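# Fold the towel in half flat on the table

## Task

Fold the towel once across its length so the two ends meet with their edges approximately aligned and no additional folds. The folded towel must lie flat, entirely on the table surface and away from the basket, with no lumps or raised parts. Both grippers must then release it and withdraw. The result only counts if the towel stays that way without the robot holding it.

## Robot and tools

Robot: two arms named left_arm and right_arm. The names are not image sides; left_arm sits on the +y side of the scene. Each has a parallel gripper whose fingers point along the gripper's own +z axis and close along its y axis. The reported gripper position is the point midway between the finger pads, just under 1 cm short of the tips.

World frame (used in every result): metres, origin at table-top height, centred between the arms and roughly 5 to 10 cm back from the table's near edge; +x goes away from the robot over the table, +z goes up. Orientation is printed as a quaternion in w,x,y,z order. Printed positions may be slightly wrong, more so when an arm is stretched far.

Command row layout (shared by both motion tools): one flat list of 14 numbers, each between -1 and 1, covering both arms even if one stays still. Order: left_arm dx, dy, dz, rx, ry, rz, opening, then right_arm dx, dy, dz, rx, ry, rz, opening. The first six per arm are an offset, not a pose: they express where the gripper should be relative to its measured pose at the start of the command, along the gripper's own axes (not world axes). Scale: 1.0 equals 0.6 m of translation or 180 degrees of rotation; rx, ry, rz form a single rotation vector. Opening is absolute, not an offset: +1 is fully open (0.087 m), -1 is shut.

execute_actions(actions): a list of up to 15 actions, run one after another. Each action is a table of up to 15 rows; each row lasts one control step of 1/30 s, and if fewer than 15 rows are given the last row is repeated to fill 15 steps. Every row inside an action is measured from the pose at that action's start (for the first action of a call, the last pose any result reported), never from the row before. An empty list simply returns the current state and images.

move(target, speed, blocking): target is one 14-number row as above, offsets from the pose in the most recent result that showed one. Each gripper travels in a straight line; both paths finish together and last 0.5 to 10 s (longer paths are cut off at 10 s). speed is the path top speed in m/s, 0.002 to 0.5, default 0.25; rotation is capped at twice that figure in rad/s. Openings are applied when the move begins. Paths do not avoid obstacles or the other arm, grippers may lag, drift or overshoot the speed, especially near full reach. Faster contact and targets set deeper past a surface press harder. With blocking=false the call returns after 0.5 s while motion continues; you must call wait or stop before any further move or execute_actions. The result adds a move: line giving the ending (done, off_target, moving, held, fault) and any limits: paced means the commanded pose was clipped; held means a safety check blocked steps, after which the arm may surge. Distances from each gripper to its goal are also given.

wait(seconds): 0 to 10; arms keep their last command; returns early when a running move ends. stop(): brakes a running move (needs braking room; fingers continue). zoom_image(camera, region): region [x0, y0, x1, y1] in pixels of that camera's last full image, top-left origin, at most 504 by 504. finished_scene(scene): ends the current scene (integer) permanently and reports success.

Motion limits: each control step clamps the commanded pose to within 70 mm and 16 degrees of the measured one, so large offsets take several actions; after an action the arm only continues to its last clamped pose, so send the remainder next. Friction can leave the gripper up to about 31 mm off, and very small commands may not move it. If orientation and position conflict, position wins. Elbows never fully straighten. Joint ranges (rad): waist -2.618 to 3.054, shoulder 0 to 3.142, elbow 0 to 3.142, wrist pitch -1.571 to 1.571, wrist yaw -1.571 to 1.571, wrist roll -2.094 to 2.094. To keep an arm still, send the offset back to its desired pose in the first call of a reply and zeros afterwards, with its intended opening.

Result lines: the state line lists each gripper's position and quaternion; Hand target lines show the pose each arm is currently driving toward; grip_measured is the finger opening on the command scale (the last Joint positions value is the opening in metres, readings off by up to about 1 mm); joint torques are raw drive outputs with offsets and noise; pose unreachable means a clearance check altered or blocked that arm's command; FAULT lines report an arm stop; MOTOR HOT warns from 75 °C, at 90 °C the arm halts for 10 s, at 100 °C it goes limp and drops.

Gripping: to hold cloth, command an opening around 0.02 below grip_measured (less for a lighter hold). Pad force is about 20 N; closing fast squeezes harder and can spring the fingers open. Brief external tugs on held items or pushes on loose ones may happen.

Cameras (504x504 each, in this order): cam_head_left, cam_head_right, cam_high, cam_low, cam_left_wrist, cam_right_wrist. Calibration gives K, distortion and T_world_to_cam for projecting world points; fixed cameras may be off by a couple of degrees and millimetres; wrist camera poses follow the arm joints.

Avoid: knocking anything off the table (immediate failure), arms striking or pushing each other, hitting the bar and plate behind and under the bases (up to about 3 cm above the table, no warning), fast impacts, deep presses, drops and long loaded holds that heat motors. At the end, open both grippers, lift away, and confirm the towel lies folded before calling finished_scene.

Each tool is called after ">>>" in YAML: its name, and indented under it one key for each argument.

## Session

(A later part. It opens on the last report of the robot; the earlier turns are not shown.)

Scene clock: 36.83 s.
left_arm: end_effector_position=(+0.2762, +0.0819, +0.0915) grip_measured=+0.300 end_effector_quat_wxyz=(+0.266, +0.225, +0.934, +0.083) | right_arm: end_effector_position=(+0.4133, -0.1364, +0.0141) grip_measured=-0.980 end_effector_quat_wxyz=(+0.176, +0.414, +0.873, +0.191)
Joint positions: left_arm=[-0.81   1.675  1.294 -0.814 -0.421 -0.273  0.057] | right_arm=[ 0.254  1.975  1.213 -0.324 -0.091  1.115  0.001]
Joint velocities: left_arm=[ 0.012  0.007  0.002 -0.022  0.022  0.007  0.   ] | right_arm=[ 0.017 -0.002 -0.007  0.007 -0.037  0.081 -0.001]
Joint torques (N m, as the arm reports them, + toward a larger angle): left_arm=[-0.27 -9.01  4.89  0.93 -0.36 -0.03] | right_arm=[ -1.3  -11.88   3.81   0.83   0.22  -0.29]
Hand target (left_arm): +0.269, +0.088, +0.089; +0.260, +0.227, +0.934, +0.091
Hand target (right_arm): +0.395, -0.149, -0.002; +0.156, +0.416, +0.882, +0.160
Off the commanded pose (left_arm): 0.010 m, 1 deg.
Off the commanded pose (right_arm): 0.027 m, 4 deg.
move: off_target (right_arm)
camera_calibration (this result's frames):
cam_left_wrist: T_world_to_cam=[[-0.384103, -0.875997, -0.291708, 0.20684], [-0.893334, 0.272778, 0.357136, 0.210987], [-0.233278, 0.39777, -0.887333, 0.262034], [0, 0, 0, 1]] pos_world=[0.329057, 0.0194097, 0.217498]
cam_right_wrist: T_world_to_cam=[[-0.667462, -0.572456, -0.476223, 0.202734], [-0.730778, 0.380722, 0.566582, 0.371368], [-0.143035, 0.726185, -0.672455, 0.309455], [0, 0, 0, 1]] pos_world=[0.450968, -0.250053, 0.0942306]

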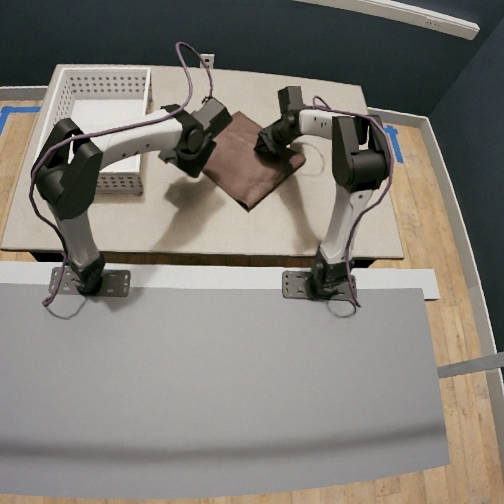

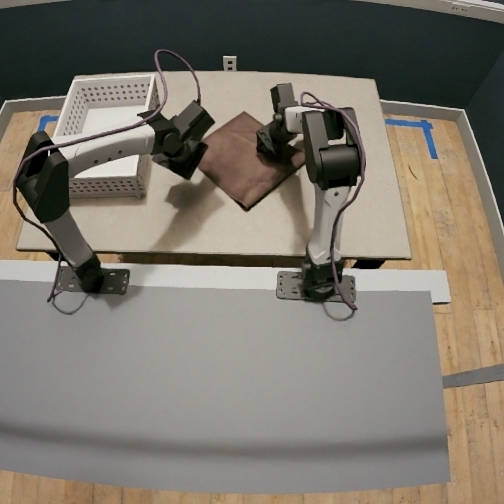

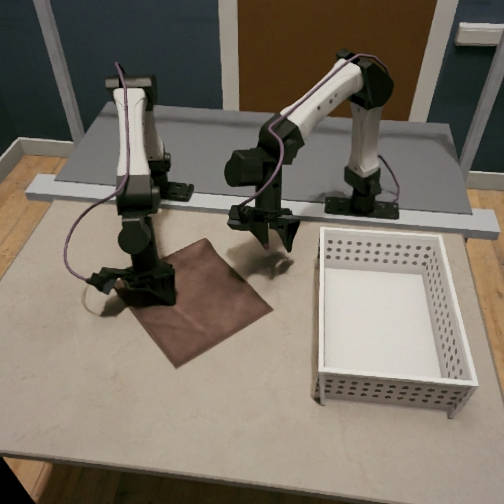

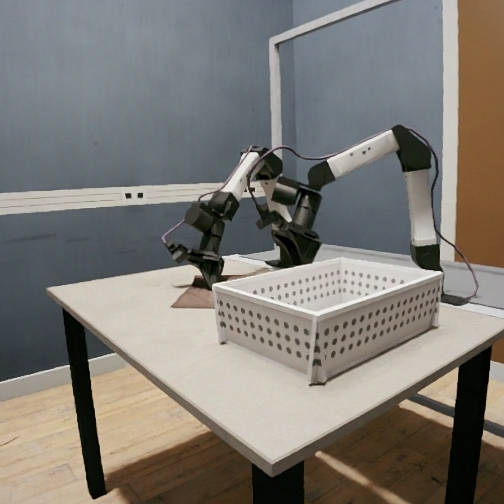

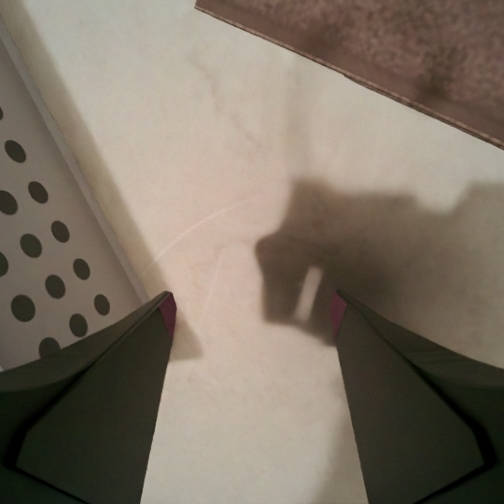

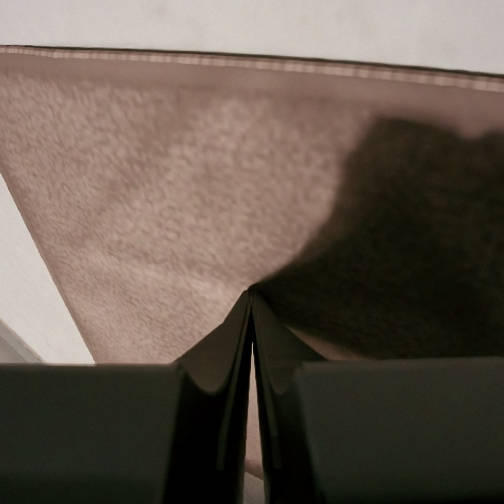

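>>> move:
  target: [0,0,0,0,0,0,0.3,0,0,-0.07,0,0,0,-1]

>>> move:
  target: [-0.147,0.035,0.185,0.135,0,0.077,0.3,-0.063,0.218,0.14,0.156,0,-0.023,0.3]
  speed: 0.2

Scene clock: 39.70 s.
left_arm: end_effector_position=(+0.2760, +0.0821, +0.0915) grip_measured=+0.300 end_effector_quat_wxyz=(+0.265, +0.225, +0.934, +0.084) | right_arm: end_effector_position=(+0.3987, -0.1387, +0.0520) grip_measured=-0.980 end_effector_quat_wxyz=(+0.179, +0.412, +0.872, +0.195)
Joint positions: left_arm=[-0.81   1.675  1.294 -0.815 -0.422 -0.275  0.057] | right_arm=[ 0.254  1.857  1.213 -0.43  -0.095  1.114  0.001]
Joint velocities: left_arm=[-0.012  0.007 -0.017  0.022 -0.007 -0.037 -0.   ] | right_arm=[ 0.007 -0.002 -0.002 -0.022  0.007 -0.007 -0.001]
Joint torques (N m, as the arm reports them, + toward a larger angle): left_arm=[ 0.26 -7.83  6.86  1.04 -0.22  0.01] | right_arm=[ -1.   -12.21   5.66   1.13  -0.01  -0.14]
Hand target (left_arm): +0.276, +0.082, +0.092; +0.266, +0.225, +0.934, +0.083
Hand target (right_arm): +0.394, -0.144, +0.050; +0.176, +0.414, +0.873, +0.191
Off the commanded pose (left_arm): 0.000 m, 0 deg.
Off the commanded pose (right_arm): 0.008 m, 1 deg.
move: done
camera_calibration (this result's frames):
cam_left_wrist: T_world_to_cam=[[-0.383048, -0.876391, -0.291914, 0.206718], [-0.893471, 0.271293, 0.357925, 0.210825], [-0.234488, 0.397919, -0.886947, 0.262101], [0, 0, 0, 1]] pos_world=[0.329009, 0.0196758, 0.217354]
cam_right_wrist: T_world_to_cam=[[-0.660695, -0.572009, -0.486094, 0.207569], [-0.737905, 0.376067, 0.560419, 0.342614], [-0.137761, 0.728958, -0.670554, 0.332757], [0, 0, 0, 1]] pos_world=[0.435797, -0.25268, 0.132022]

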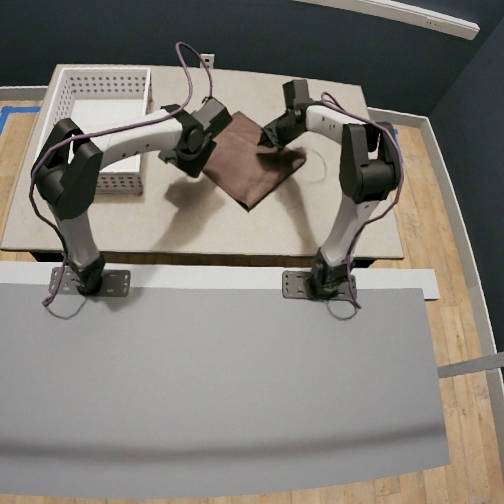

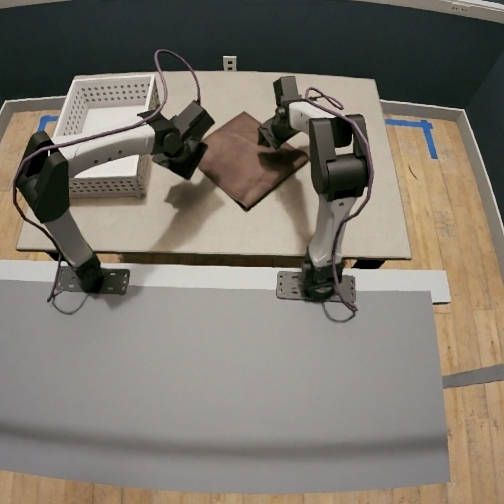

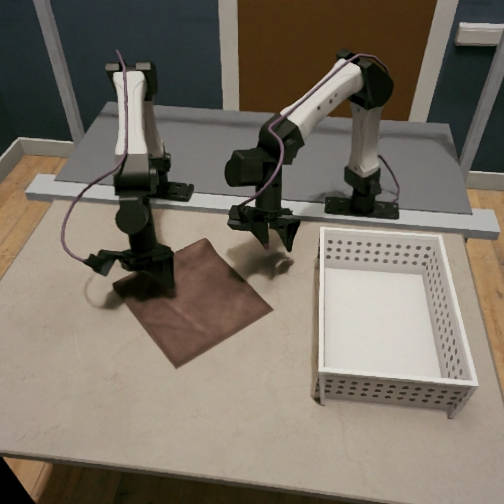

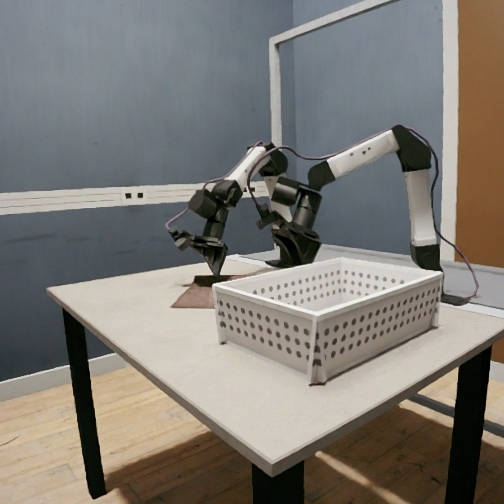

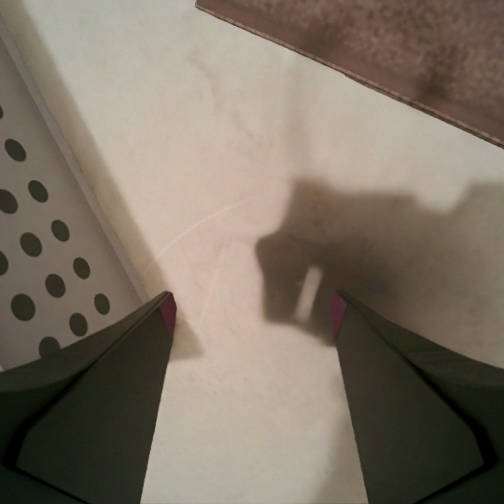

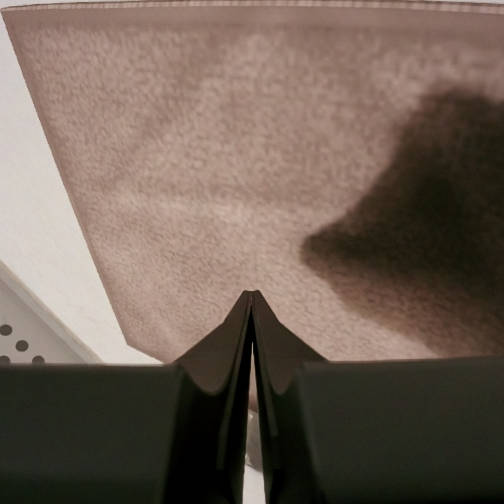

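Scene clock: 41.53 s.
left_arm: end_effector_position=(+0.4067, +0.0663, +0.0429) grip_measured=+0.300 end_effector_quat_wxyz=(+0.202, +0.384, +0.898, -0.077) | right_arm: end_effector_position=(+0.5427, -0.0811, +0.0503) grip_measured=+0.300 end_effector_quat_wxyz=(+0.190, +0.415, +0.885, +0.088)
Joint positions: left_arm=[-0.473  2.116  1.714 -0.751  0.124  0.291  0.057] | right_arm=[ 0.365  2.784  2.835 -1.252  0.124  1.168  0.057]
Joint velocities: left_arm=[-0.002 -0.002  0.002 -0.066 -0.007 -0.007 -0.001] | right_arm=[-0.007 -0.012 -0.007  0.007 -0.007  0.007 -0.001]
Joint torques (N m, as the arm reports them, + toward a larger angle): left_arm=[  0.53 -10.44   8.97   0.99   0.09   0.05] | right_arm=[  0.66 -17.25   8.82   1.04   0.3    0.04]
Hand target (left_arm): +0.410, +0.065, +0.044; +0.202, +0.386, +0.896, -0.081
Hand target (right_arm): +0.547, -0.077, +0.051; +0.201, +0.416, +0.882, +0.090
Off the commanded pose (left_arm): 0.004 m, 1 deg.
Off the commanded pose (right_arm): 0.006 m, 18 deg; orientation clipped at the last step of the last action.
elbow stopped short (right arm): the move would have taken joint 3 (elbow) straighter than the controller allows; a more bent joint 3 avoids this.
move: off_target (right_arm); limits=paced
camera_calibration (this result's frames):
cam_left_wrist: T_world_to_cam=[[-0.728262, -0.684444, -0.0342071, 0.345337], [-0.629841, 0.648822, 0.427002, 0.214111], [-0.270065, 0.332515, -0.903603, 0.275543], [0, 0, 0, 1]] pos_world=[0.460766, 0.00582186, 0.169368]
cam_right_wrist: T_world_to_cam=[[-0.713309, -0.627234, -0.312678, 0.350226], [-0.680136, 0.511856, 0.524803, 0.409676], [-0.169128, 0.587011, -0.791716, 0.321006], [0, 0, 0, 1]] pos_world=[0.582745, -0.178455, 0.148654]

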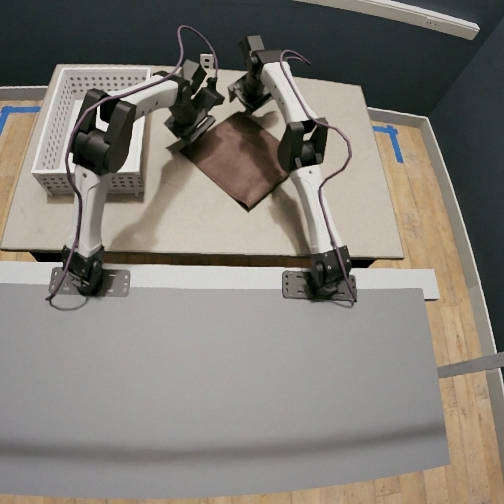

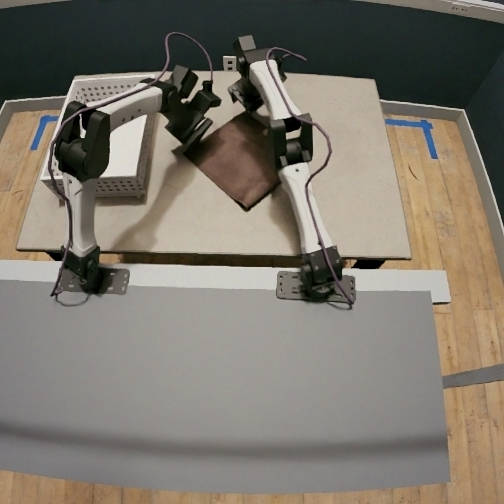

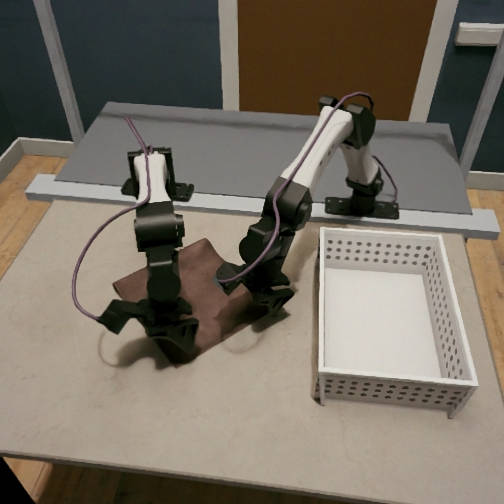

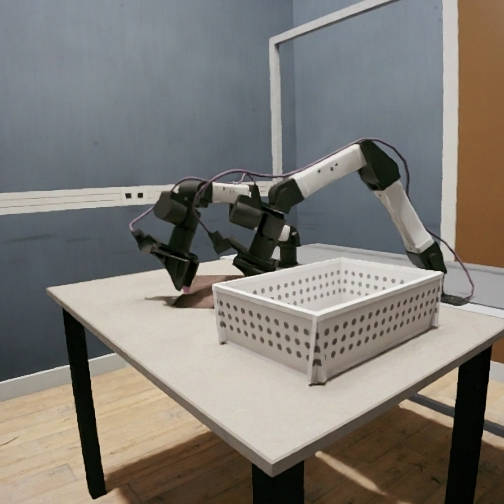

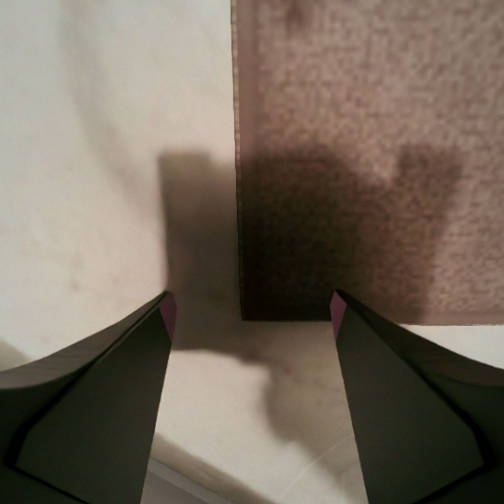

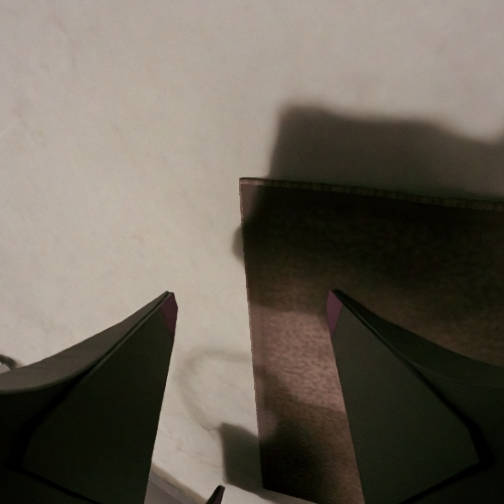

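>>> move:
  target: [-0.015,-0.015,0,0,0,0,0.3,-0.03,-0.018,0.03,-0.102,0.043,-0.495,0.3]
  speed: 0.4

Scene clock: 45.53 s.
left_arm: end_effector_position=(+0.4002, +0.0594, +0.0423) grip_measured=+0.300 end_effector_quat_wxyz=(+0.196, +0.384, +0.899, -0.080) | right_arm: end_effector_position=(+0.5457, -0.0980, +0.0391) grip_measured=+0.300 end_effector_quat_wxyz=(+0.234, -0.355, +0.902, +0.075)
Joint positions: left_arm=[-0.491  2.116  1.714 -0.759  0.125  0.273  0.057] | right_arm=[ 0.336  2.805  2.835 -1.169 -0.191 -0.418  0.057]
Joint velocities: left_arm=[-0.002 -0.002 -0.022 -0.007  0.066 -0.066  0.   ] | right_arm=[-0.012  0.007 -0.027 -0.066  0.007 -0.022  0.001]
Joint torques (N m, as the arm reports them, + toward a larger angle): left_arm=[ -0.26 -10.45   9.59   0.99  -0.05  -0.04] | right_arm=[ -1.25 -16.63   9.02   1.21  -0.28  -0.12]
Hand target (left_arm): +0.406, +0.054, +0.047; +0.203, +0.384, +0.898, -0.077
Hand target (right_arm): +0.552, -0.102, +0.035; +0.241, -0.356, +0.899, +0.077
Off the commanded pose (left_arm): 0.009 m, 1 deg.
Off the commanded pose (right_arm): 0.009 m, 4 deg.
elbow stopped short (right arm): the move would have taken joint 3 (elbow) straighter than the controller allows; a more bent joint 3 avoids this.
move: off_target (right_arm)
camera_calibration (this result's frames):
cam_left_wrist: T_world_to_cam=[[-0.729541, -0.683553, -0.0229306, 0.335828], [-0.623235, 0.650609, 0.433919, 0.211667], [-0.281688, 0.330853, -0.90066, 0.280136], [0, 0, 0, 1]] pos_world=[0.45583, -0.000840247, 0.168161]
cam_right_wrist: T_world_to_cam=[[0.663104, -0.748018, 0.0276033, -0.438039], [-0.705606, -0.612348, 0.356583, 0.336503], [-0.249827, -0.255928, -0.933856, 0.28961], [0, 0, 0, 1]] pos_world=[0.600257, -0.0474845, 0.162554]

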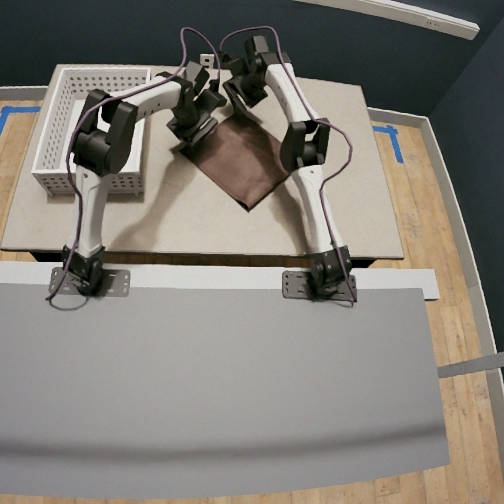

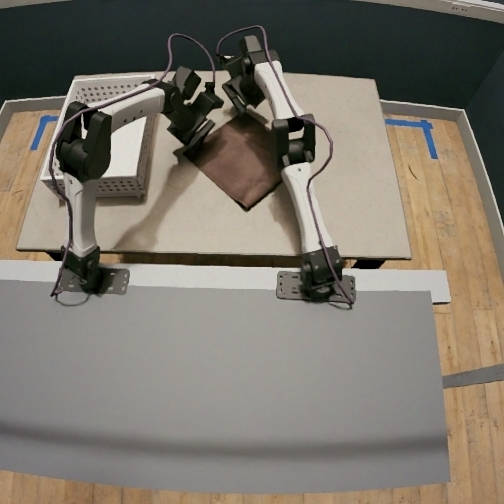

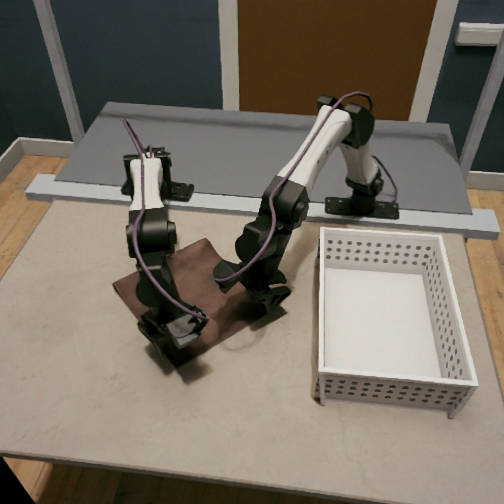

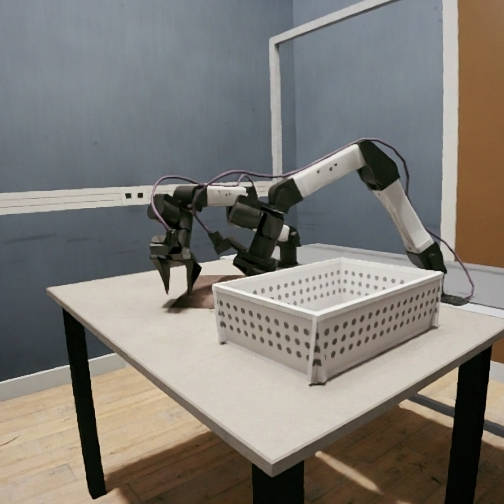

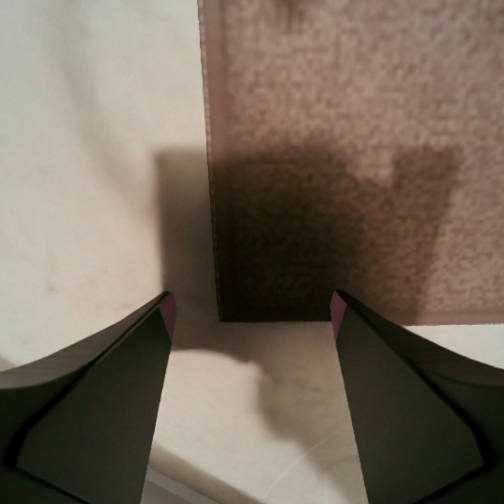

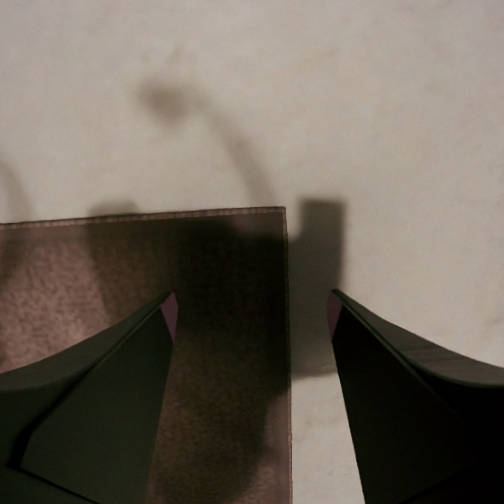

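>>> move:
  target: [-0.01,0,0.075,0,0,0,0.3,0,0,0.075,0,-0.05,0,0.3]
  speed: 0.05

>>> execute_actions:
  actions:
    - [[0.01,0,0.02,0,0,0,-0.1,0.01,0,0.02,0,0,0,-0.1]]
    - [[0.01,0,0.02,0,0,0,-0.6,0.01,0,0.02,0,0,0,-0.6]]
    - [[0.01,0,0.02,0,0,0,-1,0.01,0,0.02,0,0,0,-1]]

Scene clock: 48.20 s.
left_arm: end_effector_position=(+0.4116, +0.0497, +0.0253) grip_measured=+0.300 end_effector_quat_wxyz=(+0.201, +0.381, +0.899, -0.084) | right_arm: end_effector_position=(+0.5646, -0.0788, +0.0171) grip_measured=+0.300 end_effector_quat_wxyz=(+0.316, -0.354, +0.874, +0.104)
Joint positions: left_arm=[-0.495  2.179  1.742 -0.714  0.127  0.262  0.057] | right_arm=[ 0.336  2.59   2.256 -0.634 -0.262 -0.396  0.057]
Joint velocities: left_arm=[-0.017 -0.007  0.002  0.007  0.037  0.007  0.002] | right_arm=[ 0.012  0.002  0.002  0.022  0.007 -0.007 -0.001]
Joint torques (N m, as the arm reports them, + toward a larger angle): left_arm=[-0.72 -7.85  7.54  1.51 -0.04 -0.02] | right_arm=[ -0.68 -16.88   5.04   1.5   -0.08   0.01]
Hand target (left_arm): +0.416, +0.043, +0.004; +0.197, +0.384, +0.898, -0.081
Hand target (right_arm): +0.562, -0.085, -0.000; +0.304, -0.349, +0.881, +0.102
Off the commanded pose (left_arm): 0.023 m, 1 deg.
Off the commanded pose (right_arm): 0.019 m, 2 deg.
move: off_target (left_arm, right_arm)
camera_calibration (this result's frames):
cam_left_wrist: T_world_to_cam=[[-0.726738, -0.686645, -0.0192341, 0.336029], [-0.627771, 0.652539, 0.424378, 0.234544], [-0.278846, 0.320487, -0.905281, 0.270675], [0, 0, 0, 1]] pos_world=[0.466922, -0.00906392, 0.151964]
cam_right_wrist: T_world_to_cam=[[0.673692, -0.73819, 0.0348387, -0.440876], [-0.730582, -0.658166, 0.181843, 0.382972], [-0.111305, -0.147959, -0.98271, 0.209813], [0, 0, 0, 1]] pos_world=[0.60016, -0.042348, 0.151904]

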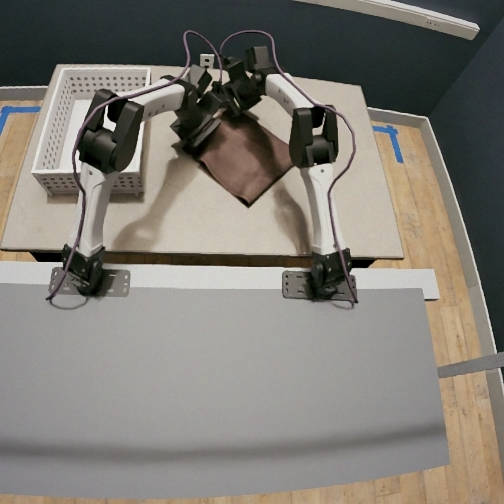

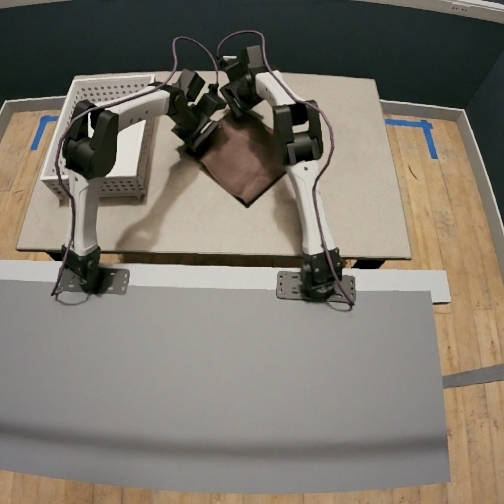

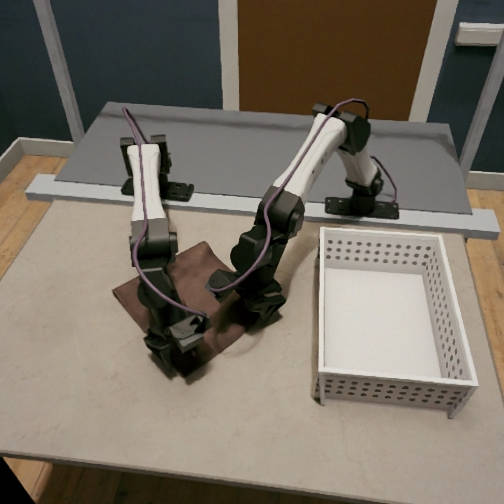

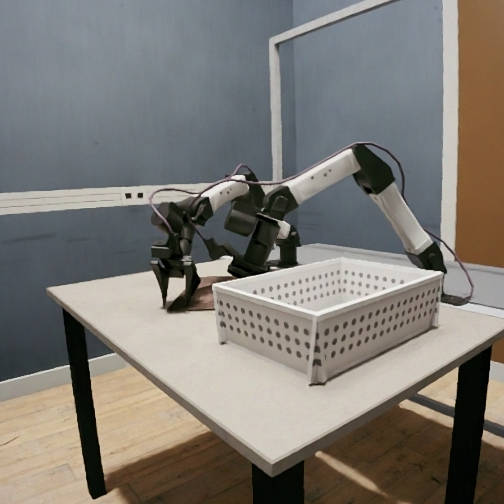

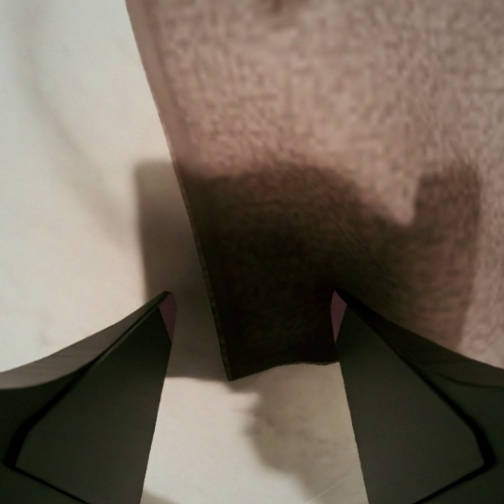

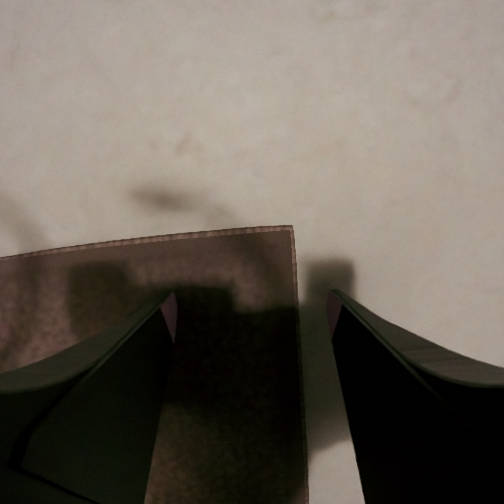

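Scene clock: 49.70 s.
left_arm: end_effector_position=(+0.4280, +0.0369, +0.0319) grip_measured=-0.908 end_effector_quat_wxyz=(+0.241, +0.381, +0.887, -0.096) | right_arm: end_effector_position=(+0.5688, -0.0762, +0.0199) grip_measured=-0.979 end_effector_quat_wxyz=(+0.326, -0.355, +0.869, +0.107)
Joint positions: left_arm=[-0.496  2.179  1.742 -0.628  0.142  0.26   0.004] | right_arm=[ 0.336  2.59   2.256 -0.612 -0.269 -0.396  0.001]
Joint velocities: left_arm=[ 0.002 -0.012 -0.007  0.051 -0.037  0.007  0.   ] | right_arm=[-0.012  0.012  0.007  0.007  0.037 -0.007 -0.   ]
Joint torques (N m, as the arm reports them, + toward a larger angle): left_arm=[  0.17 -11.03   4.55   1.35   0.03   0.02] | right_arm=[  0.01 -16.08   7.01   1.58  -0.16  -0.01]
Hand target (left_arm): +0.422, +0.040, +0.016; +0.226, +0.382, +0.891, -0.094
Hand target (right_arm): +0.570, -0.075, +0.006; +0.323, -0.355, +0.871, +0.107
Off the commanded pose (left_arm): 0.017 m, 2 deg.
Off the commanded pose (right_arm): 0.014 m, 0 deg.
camera_calibration (this result's frames):
cam_left_wrist: T_world_to_cam=[[-0.729453, -0.683311, -0.0313718, 0.340723], [-0.649516, 0.677533, 0.345078, 0.261255], [-0.21454, 0.272095, -0.938049, 0.260691], [0, 0, 0, 1]] pos_world=[0.47416, -0.0151217, 0.165077]
cam_right_wrist: T_world_to_cam=[[0.67627, -0.735601, 0.0393701, -0.443271], [-0.730963, -0.663455, 0.159752, 0.387469], [-0.0913935, -0.136814, -0.986372, 0.202999], [0, 0, 0, 1]] pos_world=[0.601549, -0.0412292, 0.155785]

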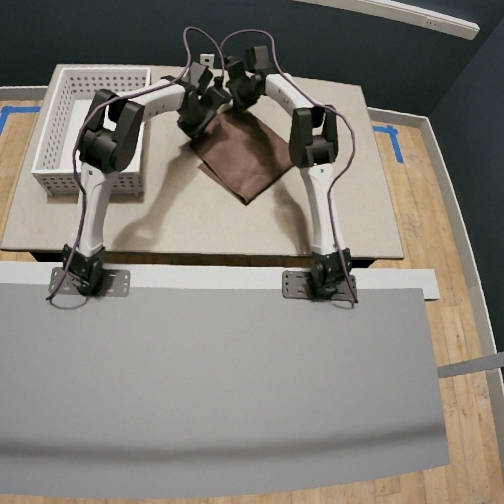

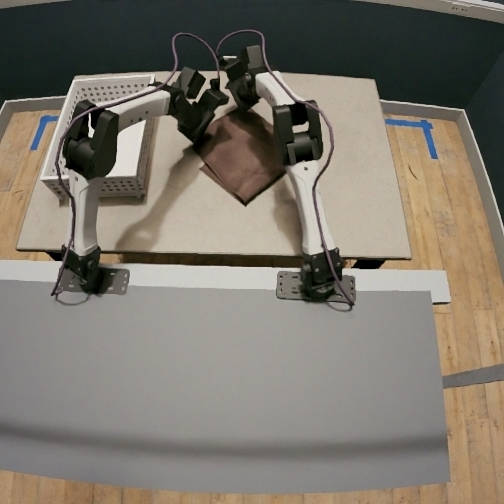

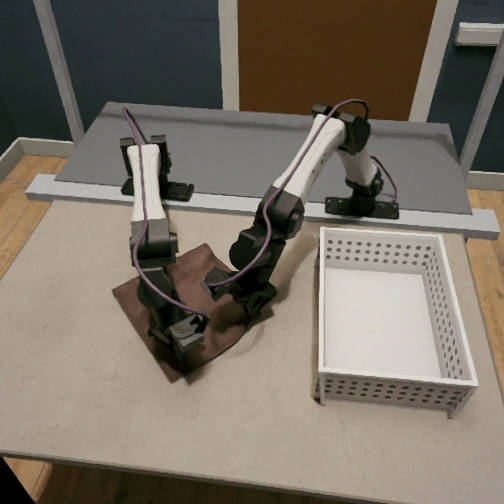

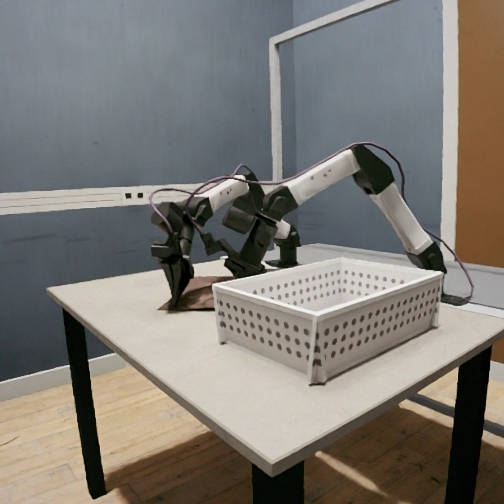

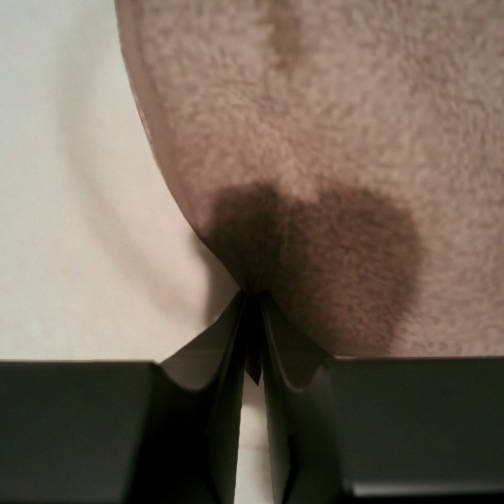

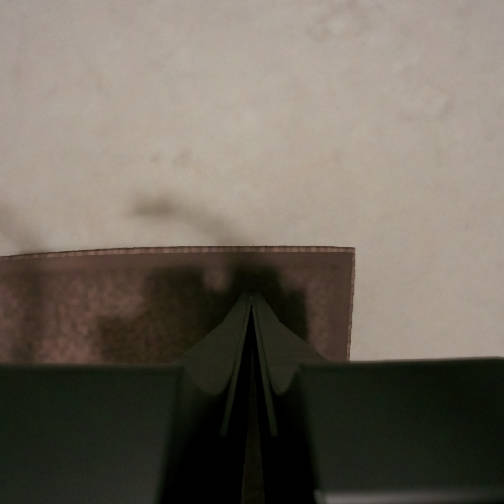

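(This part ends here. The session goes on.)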